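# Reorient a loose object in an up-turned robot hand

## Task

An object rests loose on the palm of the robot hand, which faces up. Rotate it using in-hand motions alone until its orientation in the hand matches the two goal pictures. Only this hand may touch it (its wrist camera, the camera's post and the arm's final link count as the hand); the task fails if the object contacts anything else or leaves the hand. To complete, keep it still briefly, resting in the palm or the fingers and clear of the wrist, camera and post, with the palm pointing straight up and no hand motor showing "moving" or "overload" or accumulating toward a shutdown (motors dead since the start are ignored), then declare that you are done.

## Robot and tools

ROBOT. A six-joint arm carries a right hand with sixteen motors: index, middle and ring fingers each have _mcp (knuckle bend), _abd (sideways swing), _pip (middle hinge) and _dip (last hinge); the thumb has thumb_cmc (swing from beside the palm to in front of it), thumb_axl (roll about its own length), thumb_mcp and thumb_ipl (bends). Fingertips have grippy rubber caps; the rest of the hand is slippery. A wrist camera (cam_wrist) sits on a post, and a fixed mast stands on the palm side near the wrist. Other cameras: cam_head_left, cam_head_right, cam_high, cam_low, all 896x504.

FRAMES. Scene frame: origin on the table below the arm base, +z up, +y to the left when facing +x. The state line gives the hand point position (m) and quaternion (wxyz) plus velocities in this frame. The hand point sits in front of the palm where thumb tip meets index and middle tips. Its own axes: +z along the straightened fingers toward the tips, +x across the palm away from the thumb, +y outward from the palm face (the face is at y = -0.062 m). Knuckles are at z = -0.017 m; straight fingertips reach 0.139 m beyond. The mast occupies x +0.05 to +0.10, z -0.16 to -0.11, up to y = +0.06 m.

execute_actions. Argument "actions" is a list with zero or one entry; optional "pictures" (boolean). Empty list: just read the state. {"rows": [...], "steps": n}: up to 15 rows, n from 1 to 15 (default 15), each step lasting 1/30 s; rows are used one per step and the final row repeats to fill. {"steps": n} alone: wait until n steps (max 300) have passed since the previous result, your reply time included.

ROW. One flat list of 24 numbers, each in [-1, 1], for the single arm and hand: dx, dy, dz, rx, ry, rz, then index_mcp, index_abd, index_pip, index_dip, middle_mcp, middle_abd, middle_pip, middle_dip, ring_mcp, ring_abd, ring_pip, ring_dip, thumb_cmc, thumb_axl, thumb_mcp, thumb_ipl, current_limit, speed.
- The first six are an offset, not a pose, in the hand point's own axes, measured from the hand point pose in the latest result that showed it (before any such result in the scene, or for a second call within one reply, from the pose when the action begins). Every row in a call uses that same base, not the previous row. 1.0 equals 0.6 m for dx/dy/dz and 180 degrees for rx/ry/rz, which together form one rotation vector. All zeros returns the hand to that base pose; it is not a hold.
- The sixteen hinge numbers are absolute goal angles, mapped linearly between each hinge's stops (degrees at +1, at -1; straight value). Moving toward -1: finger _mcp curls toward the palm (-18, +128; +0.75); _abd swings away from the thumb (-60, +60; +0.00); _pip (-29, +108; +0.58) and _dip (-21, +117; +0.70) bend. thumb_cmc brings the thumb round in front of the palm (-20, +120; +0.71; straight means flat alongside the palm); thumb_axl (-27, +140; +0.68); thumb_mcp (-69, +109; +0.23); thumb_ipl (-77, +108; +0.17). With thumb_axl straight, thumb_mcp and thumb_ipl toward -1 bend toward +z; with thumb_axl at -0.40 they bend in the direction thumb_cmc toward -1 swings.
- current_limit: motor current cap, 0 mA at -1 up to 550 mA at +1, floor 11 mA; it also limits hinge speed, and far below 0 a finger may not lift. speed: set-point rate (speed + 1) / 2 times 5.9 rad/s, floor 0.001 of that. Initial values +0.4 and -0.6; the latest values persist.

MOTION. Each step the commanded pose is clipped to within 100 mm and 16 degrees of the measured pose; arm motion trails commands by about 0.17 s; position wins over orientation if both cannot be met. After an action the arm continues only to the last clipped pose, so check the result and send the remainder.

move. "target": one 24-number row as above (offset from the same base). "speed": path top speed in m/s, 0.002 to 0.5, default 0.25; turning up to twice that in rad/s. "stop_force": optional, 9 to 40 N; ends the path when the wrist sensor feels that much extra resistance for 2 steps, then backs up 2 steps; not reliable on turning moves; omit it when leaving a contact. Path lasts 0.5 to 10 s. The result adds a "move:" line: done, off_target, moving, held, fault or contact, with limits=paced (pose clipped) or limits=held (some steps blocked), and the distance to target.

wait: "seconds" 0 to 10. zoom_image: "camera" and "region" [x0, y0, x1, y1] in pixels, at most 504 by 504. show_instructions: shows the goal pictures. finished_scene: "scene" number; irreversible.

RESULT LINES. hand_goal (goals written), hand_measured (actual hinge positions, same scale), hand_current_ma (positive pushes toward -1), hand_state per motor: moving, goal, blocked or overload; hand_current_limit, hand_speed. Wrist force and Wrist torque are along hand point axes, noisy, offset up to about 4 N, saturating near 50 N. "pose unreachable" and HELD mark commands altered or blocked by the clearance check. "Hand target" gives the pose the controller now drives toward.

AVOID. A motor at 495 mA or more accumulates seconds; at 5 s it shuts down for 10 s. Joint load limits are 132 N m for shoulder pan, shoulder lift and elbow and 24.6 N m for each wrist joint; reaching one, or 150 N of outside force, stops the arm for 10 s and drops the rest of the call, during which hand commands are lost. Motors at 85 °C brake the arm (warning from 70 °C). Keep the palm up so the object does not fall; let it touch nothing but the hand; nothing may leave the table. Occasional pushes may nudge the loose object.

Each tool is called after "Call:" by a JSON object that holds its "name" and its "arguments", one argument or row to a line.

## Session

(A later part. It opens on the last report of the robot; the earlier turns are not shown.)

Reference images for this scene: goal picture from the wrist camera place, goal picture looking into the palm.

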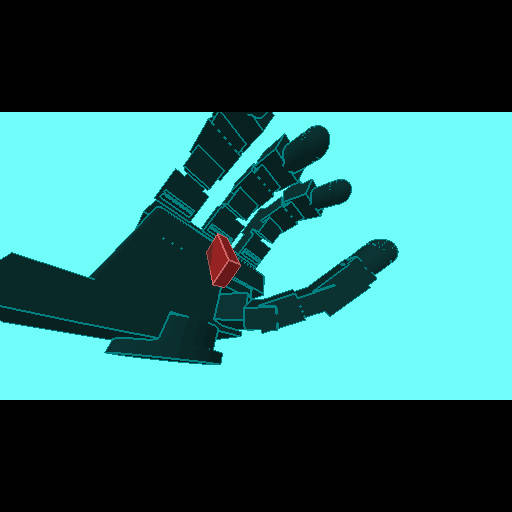

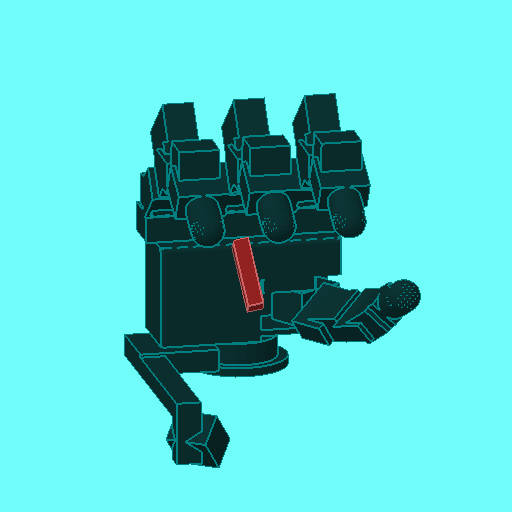

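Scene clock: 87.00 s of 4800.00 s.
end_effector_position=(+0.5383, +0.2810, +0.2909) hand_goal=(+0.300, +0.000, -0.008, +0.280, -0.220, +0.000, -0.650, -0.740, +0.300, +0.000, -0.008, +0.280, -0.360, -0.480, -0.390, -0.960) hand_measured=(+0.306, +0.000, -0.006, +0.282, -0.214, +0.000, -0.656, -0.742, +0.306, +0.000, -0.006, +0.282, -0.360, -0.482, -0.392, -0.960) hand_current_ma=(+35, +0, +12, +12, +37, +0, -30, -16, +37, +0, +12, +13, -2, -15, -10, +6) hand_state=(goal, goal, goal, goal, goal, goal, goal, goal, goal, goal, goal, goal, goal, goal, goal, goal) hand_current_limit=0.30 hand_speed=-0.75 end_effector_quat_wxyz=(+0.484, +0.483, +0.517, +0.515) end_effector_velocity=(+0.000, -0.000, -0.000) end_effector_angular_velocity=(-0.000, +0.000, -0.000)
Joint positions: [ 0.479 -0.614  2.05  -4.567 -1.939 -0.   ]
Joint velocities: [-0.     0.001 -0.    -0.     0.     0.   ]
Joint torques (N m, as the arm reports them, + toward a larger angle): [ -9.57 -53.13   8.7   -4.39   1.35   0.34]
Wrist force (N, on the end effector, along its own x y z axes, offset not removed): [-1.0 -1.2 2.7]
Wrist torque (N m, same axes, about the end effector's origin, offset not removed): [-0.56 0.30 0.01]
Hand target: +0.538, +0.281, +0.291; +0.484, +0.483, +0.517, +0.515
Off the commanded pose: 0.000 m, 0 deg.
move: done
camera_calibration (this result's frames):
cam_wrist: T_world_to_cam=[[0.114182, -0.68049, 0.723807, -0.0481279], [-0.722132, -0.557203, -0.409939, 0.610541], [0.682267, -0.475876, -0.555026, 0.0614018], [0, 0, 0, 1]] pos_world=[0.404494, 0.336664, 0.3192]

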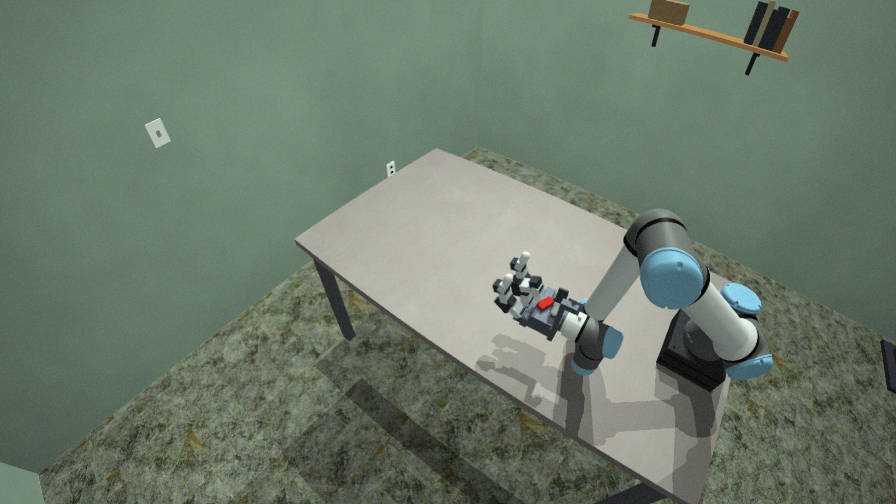

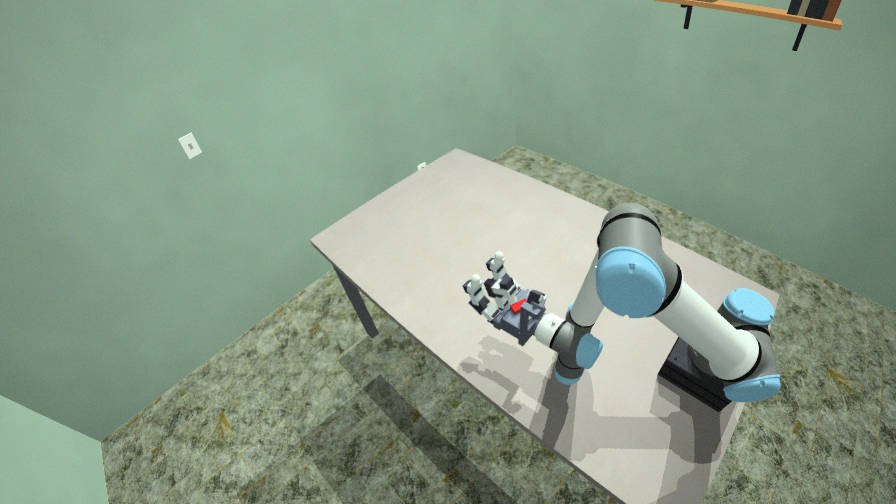

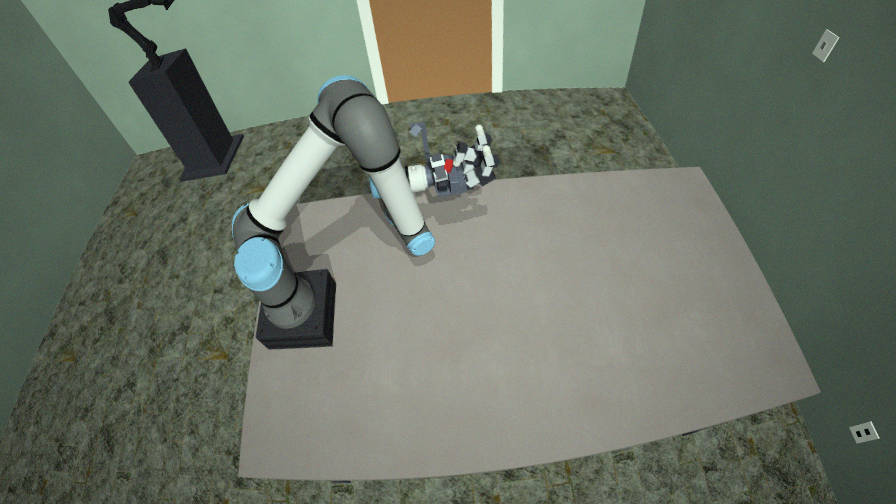

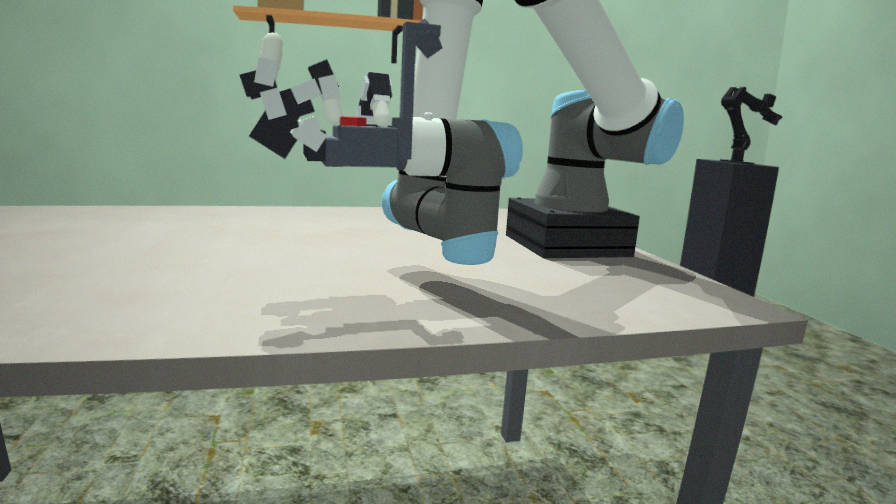

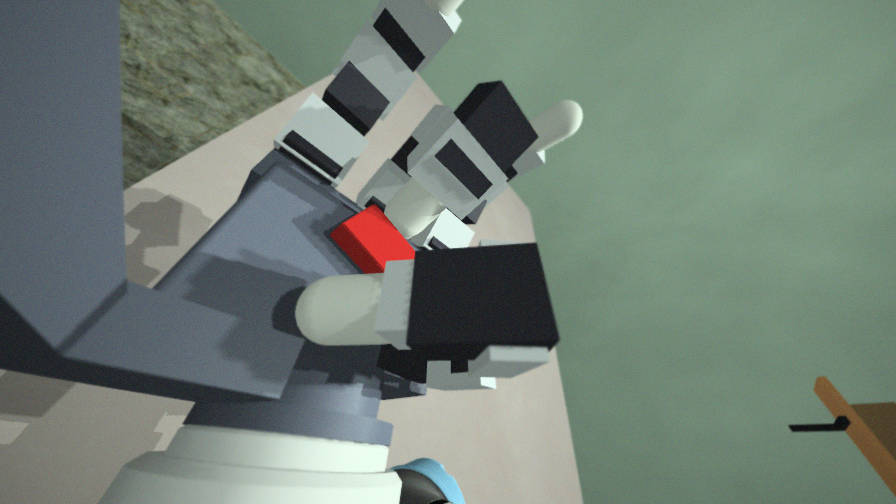

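Call:
{"name": "move", "arguments": {
  "target": [0,0,0,0,0,0,0.3,0,-0.008,0.28,-0.31,0,-0.6,-0.68,0.3,0,-0.008,0.28,-0.36,-0.29,-0.395,-0.96,0.3,-0.85]
}}

Call:
{"name": "zoom_image", "arguments": {
  "camera": "cam_low",
  "region": [270, 50, 420, 170]
}}

Scene clock: 90.67 s of 4800.00 s.
end_effector_position=(+0.5383, +0.2810, +0.2909) hand_goal=(+0.300, +0.000, -0.008, +0.280, -0.310, +0.000, -0.600, -0.680, +0.300, +0.000, -0.008, +0.280, -0.360, -0.290, -0.394, -0.960) hand_measured=(+0.306, +0.000, -0.006, +0.282, -0.296, -0.002, -0.610, -0.694, +0.306, +0.000, -0.006, +0.282, -0.362, -0.348, -0.394, -0.956) hand_current_ma=(+35, +0, +12, +12, +73, -11, -54, -85, +37, +0, +12, +13, -11, -355, -4, +33) hand_state=(goal, goal, goal, goal, goal, goal, goal, goal, goal, goal, goal, goal, goal, blocked, goal, goal) hand_current_limit=0.30 hand_speed=-0.85 end_effector_quat_wxyz=(+0.484, +0.483, +0.517, +0.515) end_effector_velocity=(-0.000, -0.000, -0.000) end_effector_angular_velocity=(-0.001, +0.001, -0.000)
Joint positions: [ 0.479 -0.614  2.05  -4.567 -1.939 -0.   ]
Joint velocities: [-0.    -0.     0.002 -0.     0.     0.   ]
Joint torques (N m, as the arm reports them, + toward a larger angle): [ -9.57 -52.98   8.33  -4.49   1.32   0.32]
Wrist force (N, on the end effector, along its own x y z axes, offset not removed): [1.4 3.3 -0.2]
Wrist torque (N m, same axes, about the end effector's origin, offset not removed): [0.32 0.08 0.46]
Hand target: +0.538, +0.281, +0.291; +0.484, +0.483, +0.517, +0.515
Off the commanded pose: 0.000 m, 0 deg.
move: done
camera_calibration (this result's frames):
cam_wrist: T_world_to_cam=[[0.114182, -0.68049, 0.723807, -0.0481279], [-0.722132, -0.557203, -0.409939, 0.610541], [0.682267, -0.475876, -0.555026, 0.0614019], [0, 0, 0, 1]] pos_world=[0.404494, 0.336664, 0.319199]

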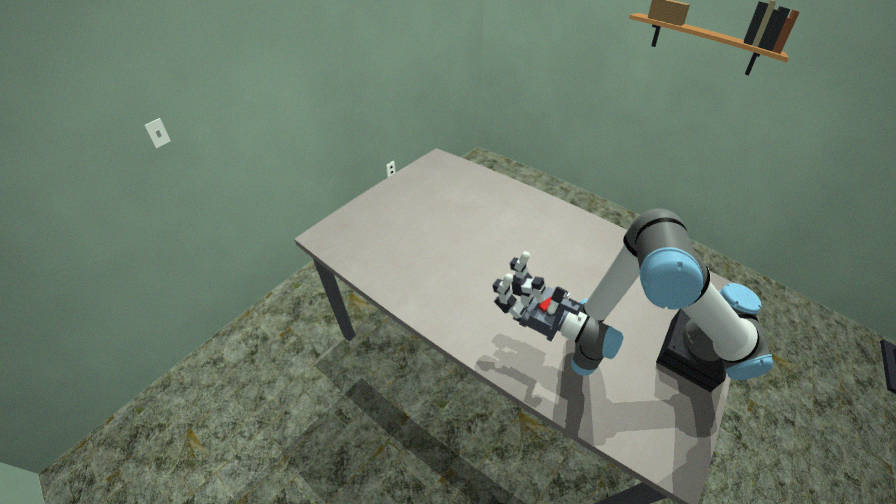

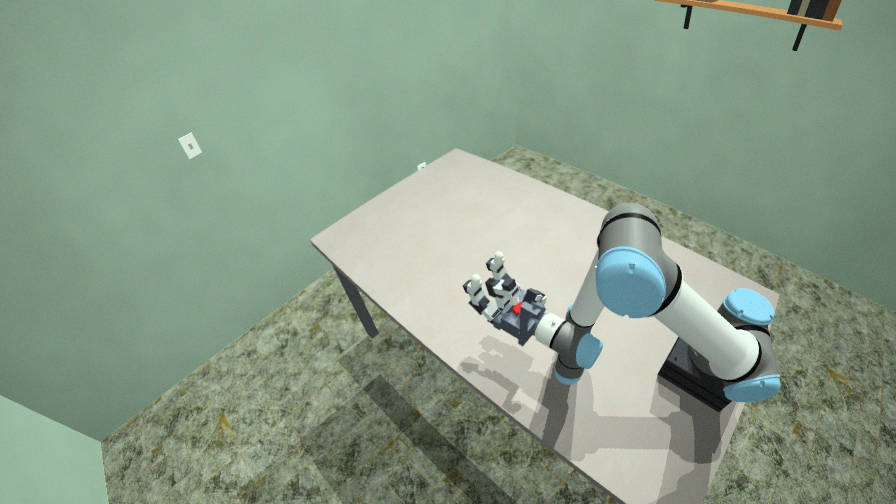

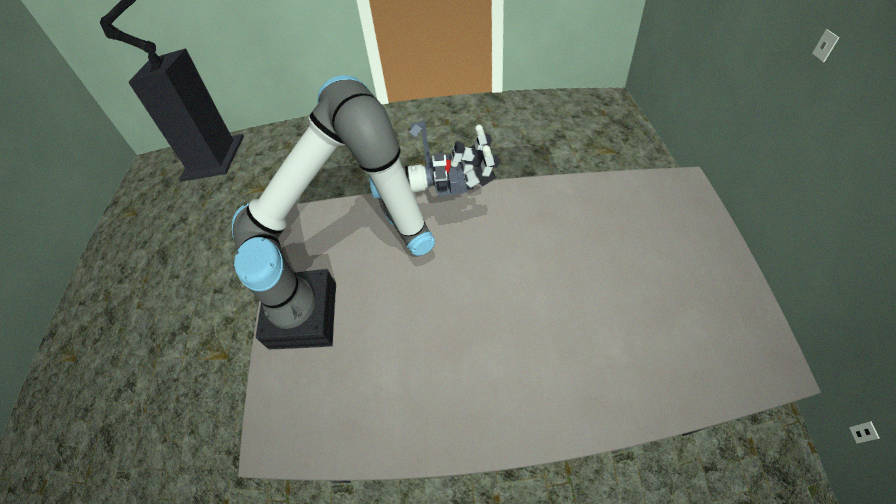

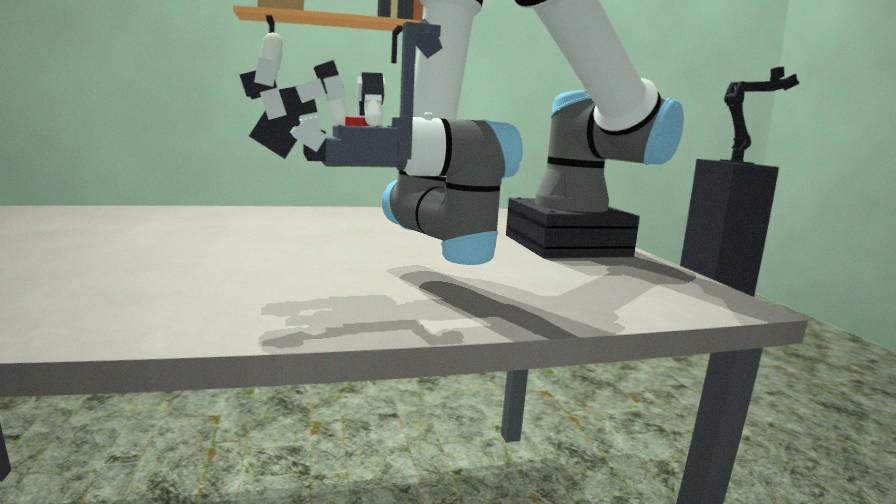

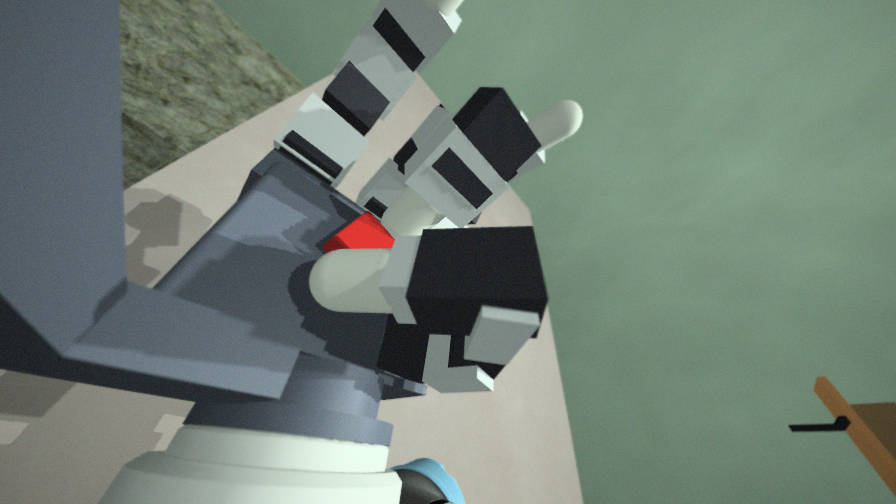

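Region (270, 50, 420, 170) of cam_low's 896x504 image, scaled by 3.360, with more detail than that image has; it fills the top 403 rows of this view, and the rest is white.

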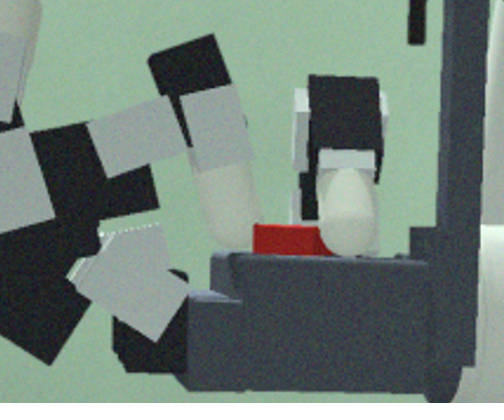

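Pinched. Raise the thumb a little.

Call:
{"name": "move", "arguments": {
  "target": [0,0,0,0,0,0,0.3,0,-0.008,0.28,-0.32,0,-0.6,-0.68,0.3,0,-0.008,0.28,-0.36,-0.3,-0.33,-0.99,0.3,-0.92]
}}

Call:
{"name": "zoom_image", "arguments": {
  "camera": "cam_low",
  "region": [270, 50, 420, 170]
}}

Scene clock: 93.63 s of 4800.00 s.
end_effector_position=(+0.5383, +0.2810, +0.2909) hand_goal=(+0.300, +0.000, -0.008, +0.280, -0.320, +0.000, -0.600, -0.680, +0.300, +0.000, -0.008, +0.280, -0.360, -0.300, -0.330, -0.990) hand_measured=(+0.306, +0.000, -0.006, +0.282, -0.296, -0.004, -0.614, -0.698, +0.306, +0.000, -0.006, +0.282, -0.368, -0.348, -0.334, -0.976) hand_current_ma=(+35, +0, +12, +12, +127, -15, -72, -106, +37, +0, +12, +13, -41, -292, -34, +88) hand_state=(goal, goal, goal, goal, blocked, goal, goal, goal, goal, goal, goal, goal, goal, blocked, goal, goal) hand_current_limit=0.30 hand_speed=-0.92 end_effector_quat_wxyz=(+0.484, +0.483, +0.517, +0.515) end_effector_velocity=(+0.000, +0.000, -0.000) end_effector_angular_velocity=(+0.000, -0.001, -0.000)
Joint positions: [ 0.479 -0.614  2.05  -4.567 -1.939 -0.   ]
Joint velocities: [-0.     0.001 -0.001 -0.001 -0.     0.   ]
Joint torques (N m, as the arm reports them, + toward a larger angle): [ -9.49 -53.15   9.05  -4.46   1.29   0.38]
Wrist force (N, on the end effector, along its own x y z axes, offset not removed): [0.0 1.4 -1.7]
Wrist torque (N m, same axes, about the end effector's origin, offset not removed): [0.33 0.37 0.25]
Hand target: +0.538, +0.281, +0.291; +0.484, +0.483, +0.517, +0.515
Off the commanded pose: 0.000 m, 0 deg.
move: done
camera_calibration (this result's frames):
cam_wrist: T_world_to_cam=[[0.114182, -0.68049, 0.723807, -0.0481279], [-0.722132, -0.557203, -0.409939, 0.610541], [0.682267, -0.475876, -0.555026, 0.0614018], [0, 0, 0, 1]] pos_world=[0.404494, 0.336664, 0.3192]

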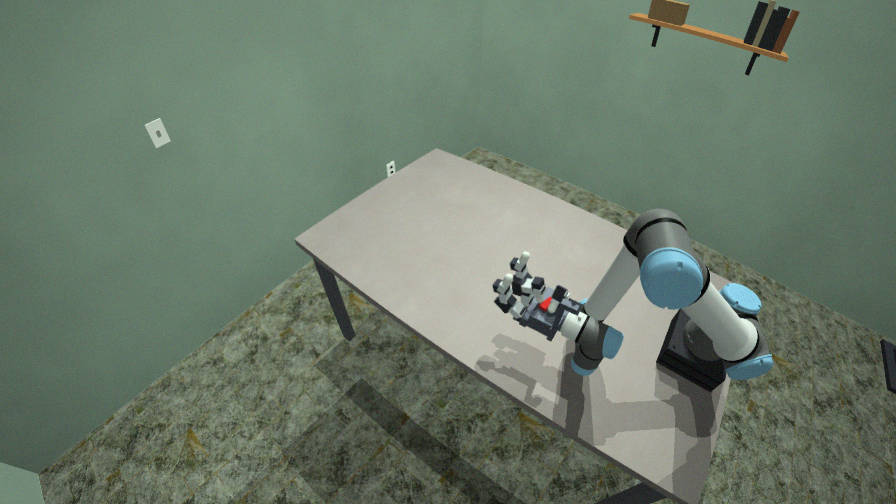

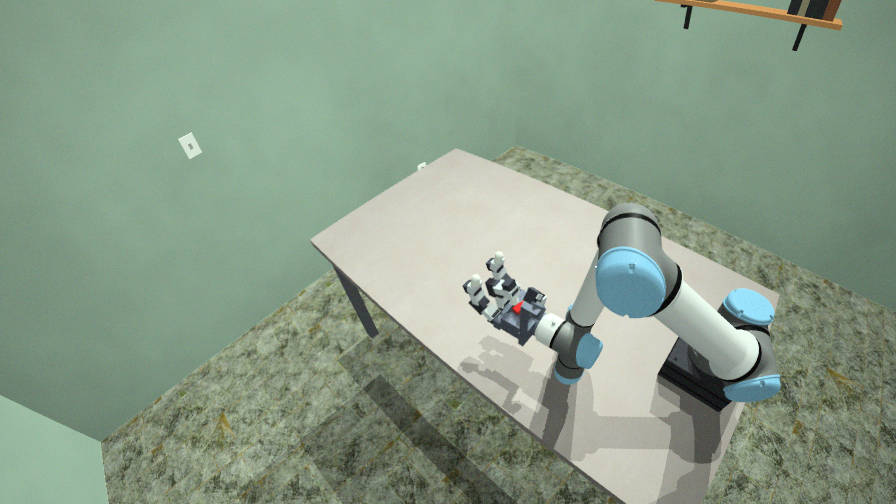

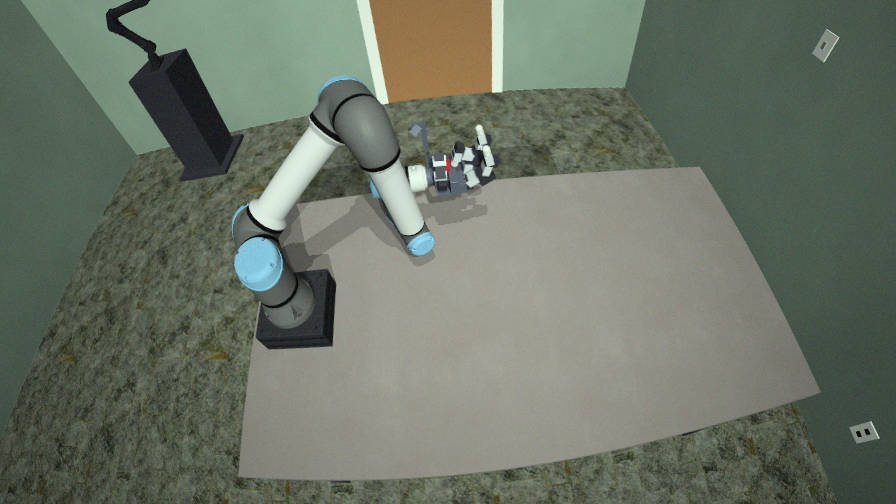

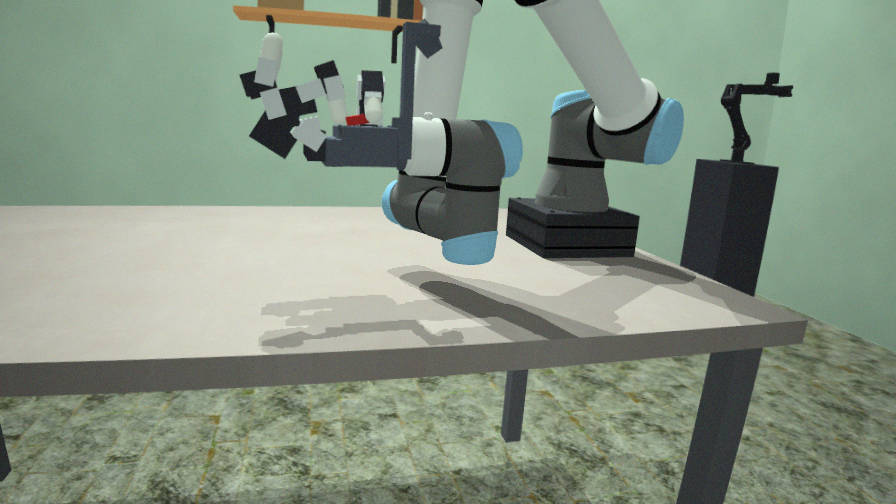

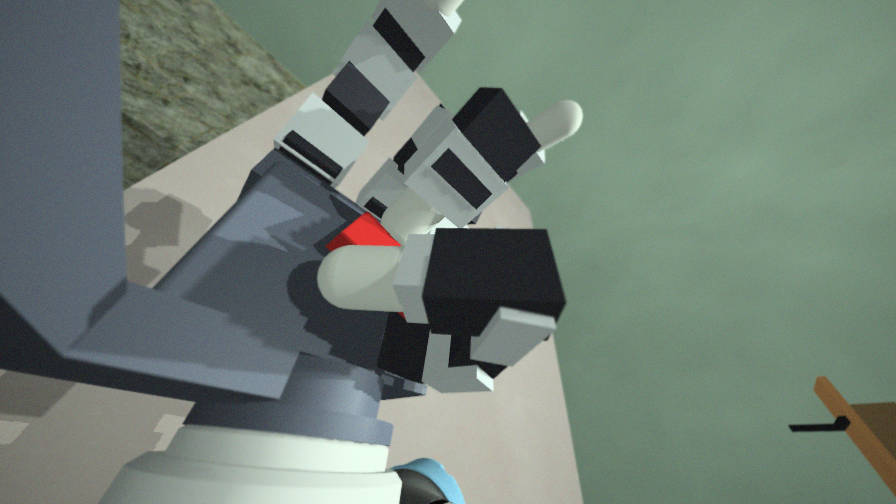

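Region (270, 50, 420, 170) of cam_low's 896x504 image, scaled by 3.360, with more detail than that image has; it fills the top 403 rows of this view, and the rest is white.

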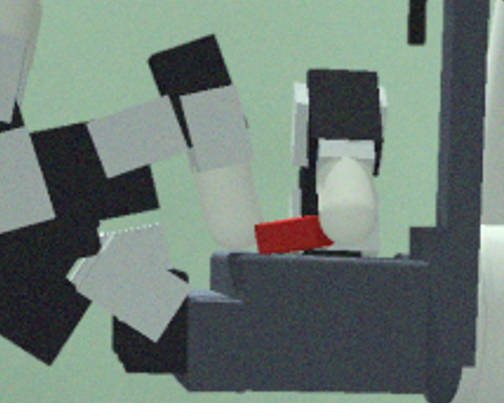

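Working. Continue.

Call:
{"name": "move", "arguments": {
  "target": [0,0,0,0,0,0,0.3,0,-0.008,0.28,-0.32,0,-0.6,-0.68,0.3,0,-0.008,0.28,-0.32,-0.29,-0.27,-0.99,0.3,-0.93]
}}

Call:
{"name": "zoom_image", "arguments": {
  "camera": "cam_low",
  "region": [270, 50, 420, 170]
}}

Scene clock: 96.57 s of 4800.00 s.
end_effector_position=(+0.5383, +0.2810, +0.2909) hand_goal=(+0.300, +0.000, -0.008, +0.280, -0.320, +0.000, -0.600, -0.680, +0.300, +0.000, -0.008, +0.280, -0.320, -0.290, -0.270, -0.990) hand_measured=(+0.306, +0.000, -0.006, +0.282, -0.306, -0.004, -0.620, -0.698, +0.306, +0.000, -0.006, +0.282, -0.322, -0.322, -0.270, -0.978) hand_current_ma=(+35, +0, +12, +12, +70, -15, -99, -106, +37, +0, +12, +13, -14, -194, -1, +84) hand_state=(goal, goal, goal, goal, goal, goal, goal, goal, goal, goal, goal, goal, goal, blocked, goal, goal) hand_current_limit=0.30 hand_speed=-0.93 end_effector_quat_wxyz=(+0.484, +0.483, +0.517, +0.515) end_effector_velocity=(+0.000, -0.000, +0.000) end_effector_angular_velocity=(+0.001, -0.001, -0.000)
Joint positions: [ 0.479 -0.614  2.05  -4.567 -1.939 -0.   ]
Joint velocities: [-0.     0.001 -0.002 -0.001 -0.    -0.   ]
Joint torques (N m, as the arm reports them, + toward a larger angle): [ -9.17 -52.87   8.5   -4.47   1.35   0.31]
Wrist force (N, on the end effector, along its own x y z axes, offset not removed): [2.9 0.2 0.8]
Wrist torque (N m, same axes, about the end effector's origin, offset not removed): [-0.15 -0.28 0.38]
Hand target: +0.538, +0.281, +0.291; +0.484, +0.483, +0.517, +0.515
Off the commanded pose: 0.000 m, 0 deg.
move: done
camera_calibration (this result's frames):
cam_wrist: T_world_to_cam=[[0.114182, -0.68049, 0.723807, -0.0481278], [-0.722132, -0.557203, -0.409939, 0.610541], [0.682267, -0.475876, -0.555026, 0.0614018], [0, 0, 0, 1]] pos_world=[0.404494, 0.336664, 0.319199]

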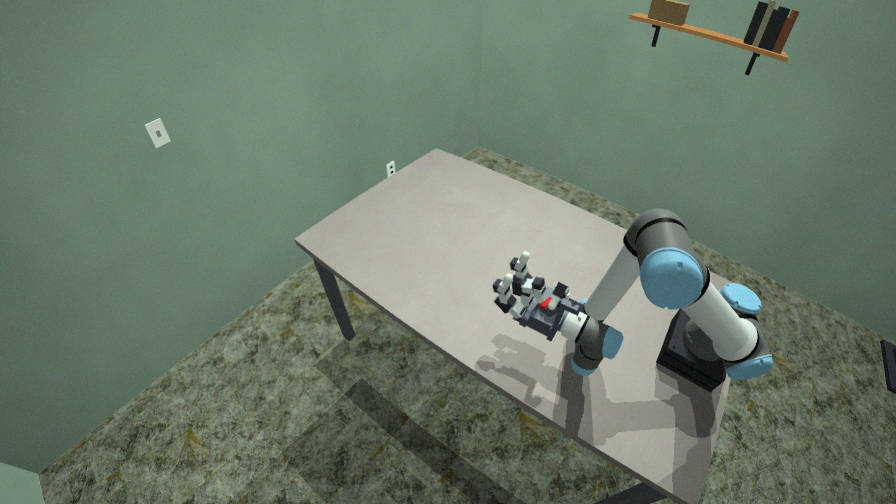

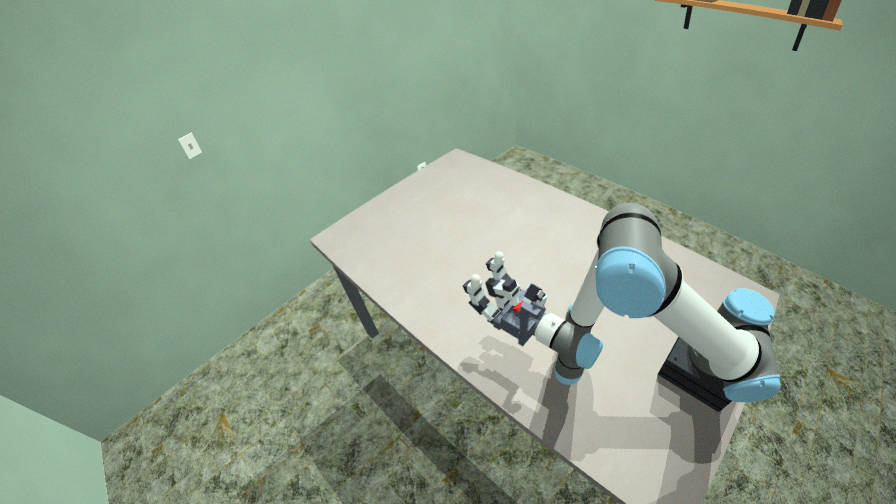

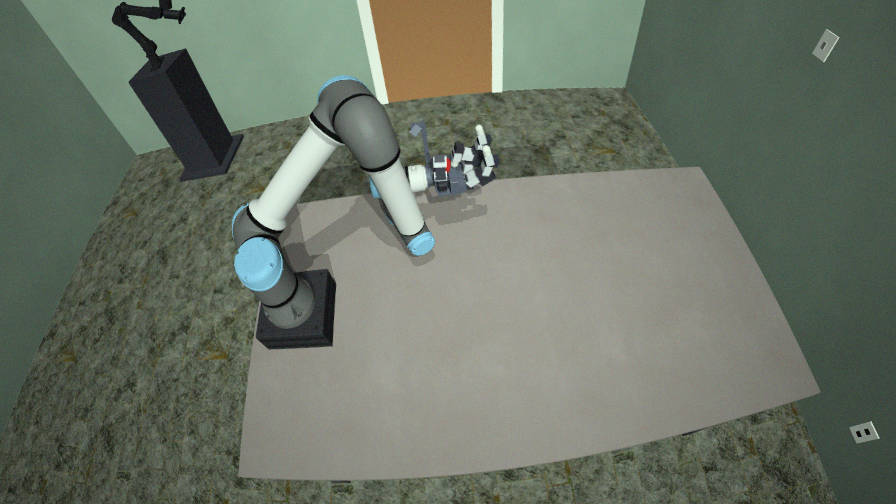

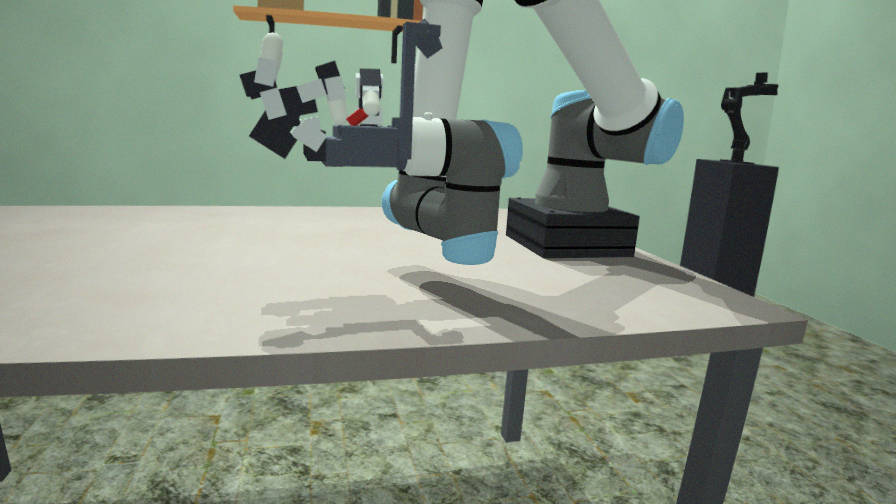

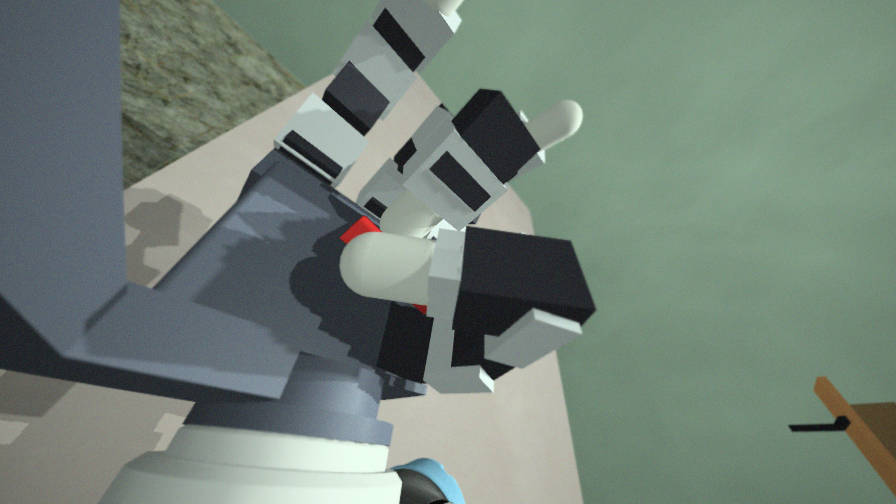

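Region (270, 50, 420, 170) of cam_low's 896x504 image, scaled by 3.360, with more detail than that image has; it fills the top 403 rows of this view, and the rest is white.

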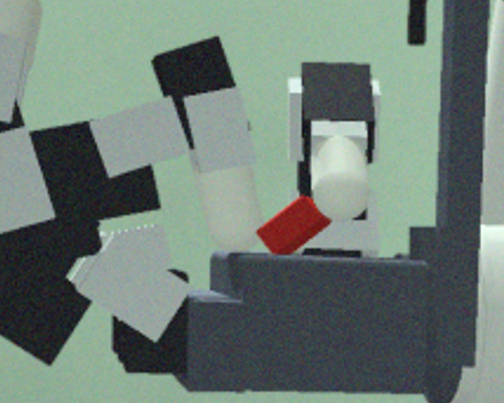

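Call:
{"name": "move", "arguments": {
  "target": [0,0,0,0,0,0,0.3,0,-0.008,0.28,-0.32,0,-0.6,-0.68,0.3,0,-0.008,0.28,-0.31,-0.21,-0.225,-0.99,0.3,-0.93]
}}

Call:
{"name": "zoom_image", "arguments": {
  "camera": "cam_low",
  "region": [270, 50, 420, 170]
}}

Scene clock: 101.03 s of 4800.00 s.
end_effector_position=(+0.5383, +0.2810, +0.2909) hand_goal=(+0.300, +0.000, -0.008, +0.280, -0.320, +0.000, -0.600, -0.680, +0.300, +0.000, -0.008, +0.280, -0.310, -0.210, -0.224, -0.990) hand_measured=(+0.306, +0.000, -0.006, +0.282, -0.308, -0.004, -0.620, -0.698, +0.306, +0.000, -0.006, +0.282, -0.304, -0.242, -0.216, -0.978) hand_current_ma=(+35, +0, +12, +12, +65, -15, -99, -106, +37, +0, +12, +13, +29, -193, +59, +84) hand_state=(goal, goal, goal, goal, goal, goal, goal, goal, goal, goal, goal, goal, goal, blocked, goal, goal) hand_current_limit=0.30 hand_speed=-0.93 end_effector_quat_wxyz=(+0.484, +0.483, +0.517, +0.515) end_effector_velocity=(+0.000, -0.000, -0.000) end_effector_angular_velocity=(-0.000, +0.000, -0.001)
Joint positions: [ 0.479 -0.614  2.05  -4.567 -1.939 -0.   ]
Joint velocities: [-0.    -0.     0.     0.    -0.001 -0.   ]
Joint torques (N m, as the arm reports them, + toward a larger angle): [ -8.9  -52.85   8.92  -4.57   1.3    0.28]
Wrist force (N, on the end effector, along its own x y z axes, offset not removed): [2.4 0.7 0.3]
Wrist torque (N m, same axes, about the end effector's origin, offset not removed): [0.07 0.00 0.32]
Hand target: +0.538, +0.281, +0.291; +0.484, +0.483, +0.517, +0.515
Off the commanded pose: 0.000 m, 0 deg.
After step 90, 0.70 s passed at rest.
move: done
camera_calibration (this result's frames):
cam_wrist: T_world_to_cam=[[0.114182, -0.68049, 0.723807, -0.0481279], [-0.722132, -0.557203, -0.409939, 0.610541], [0.682267, -0.475876, -0.555026, 0.0614018], [0, 0, 0, 1]] pos_world=[0.404494, 0.336664, 0.3192]

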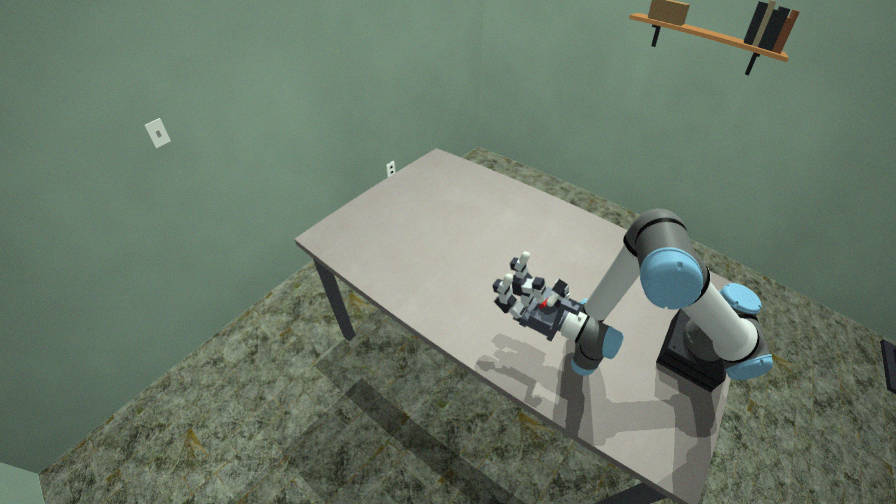

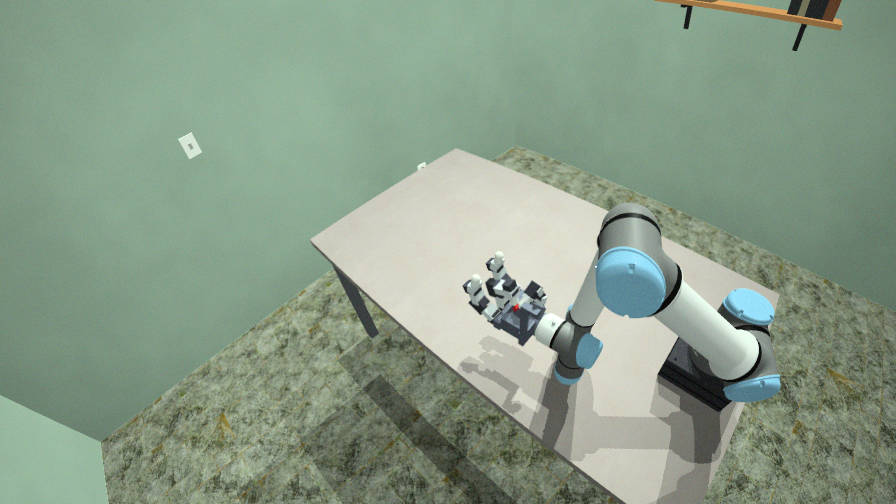

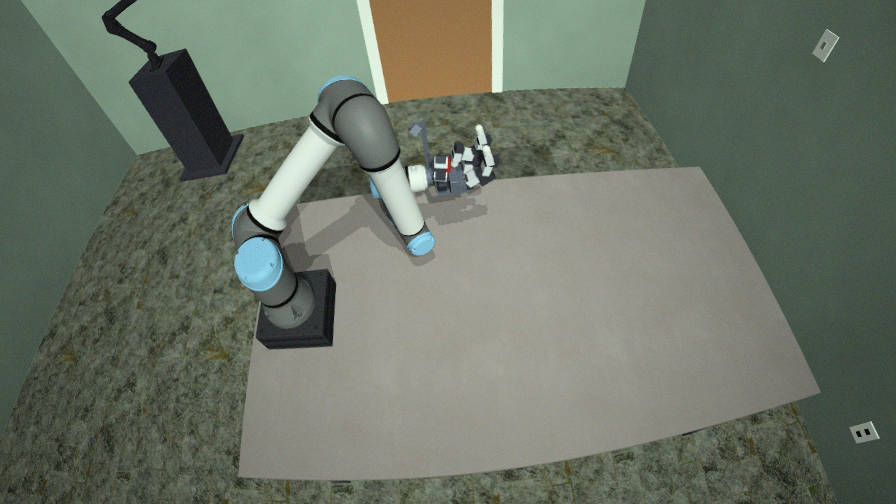

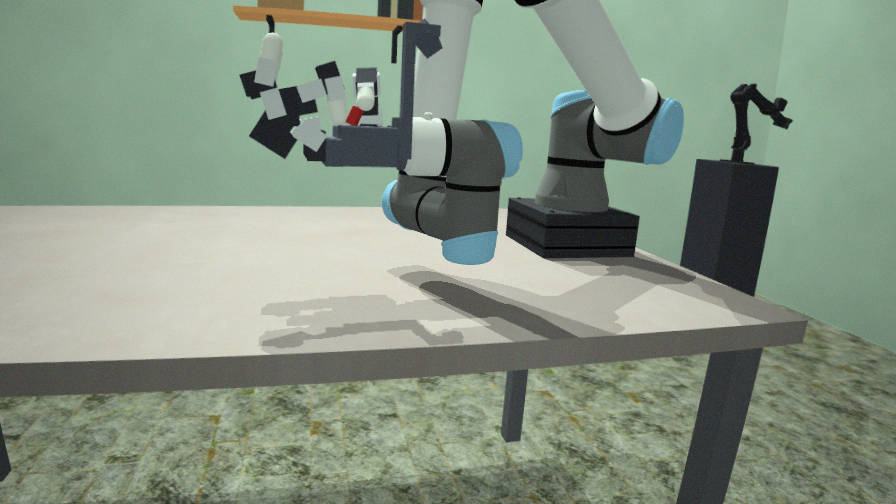

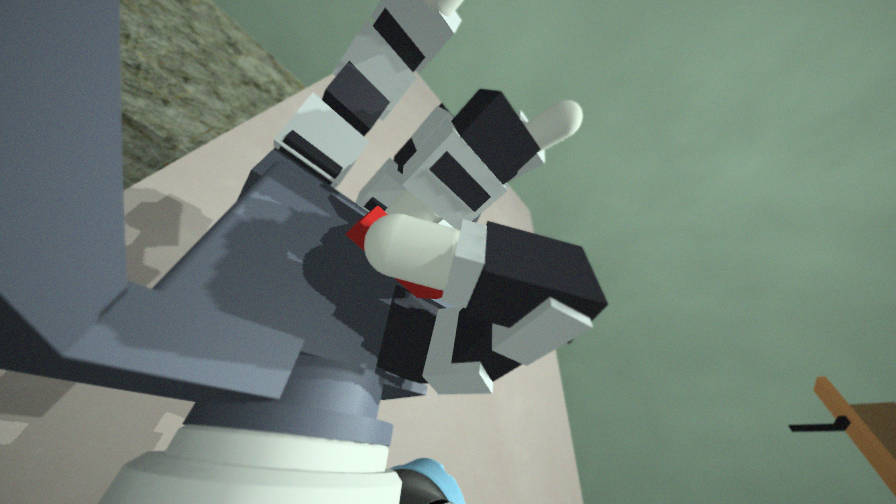

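Region (270, 50, 420, 170) of cam_low's 896x504 image, scaled by 3.360, with more detail than that image has; it fills the top 403 rows of this view, and the rest is white.

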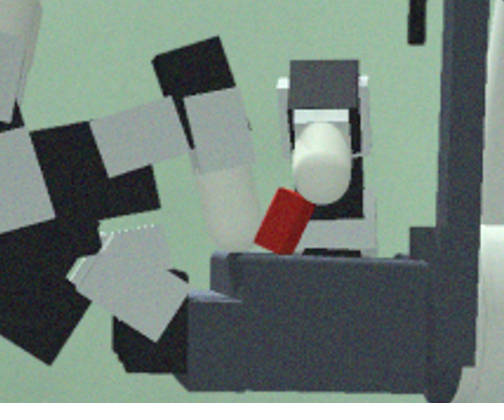

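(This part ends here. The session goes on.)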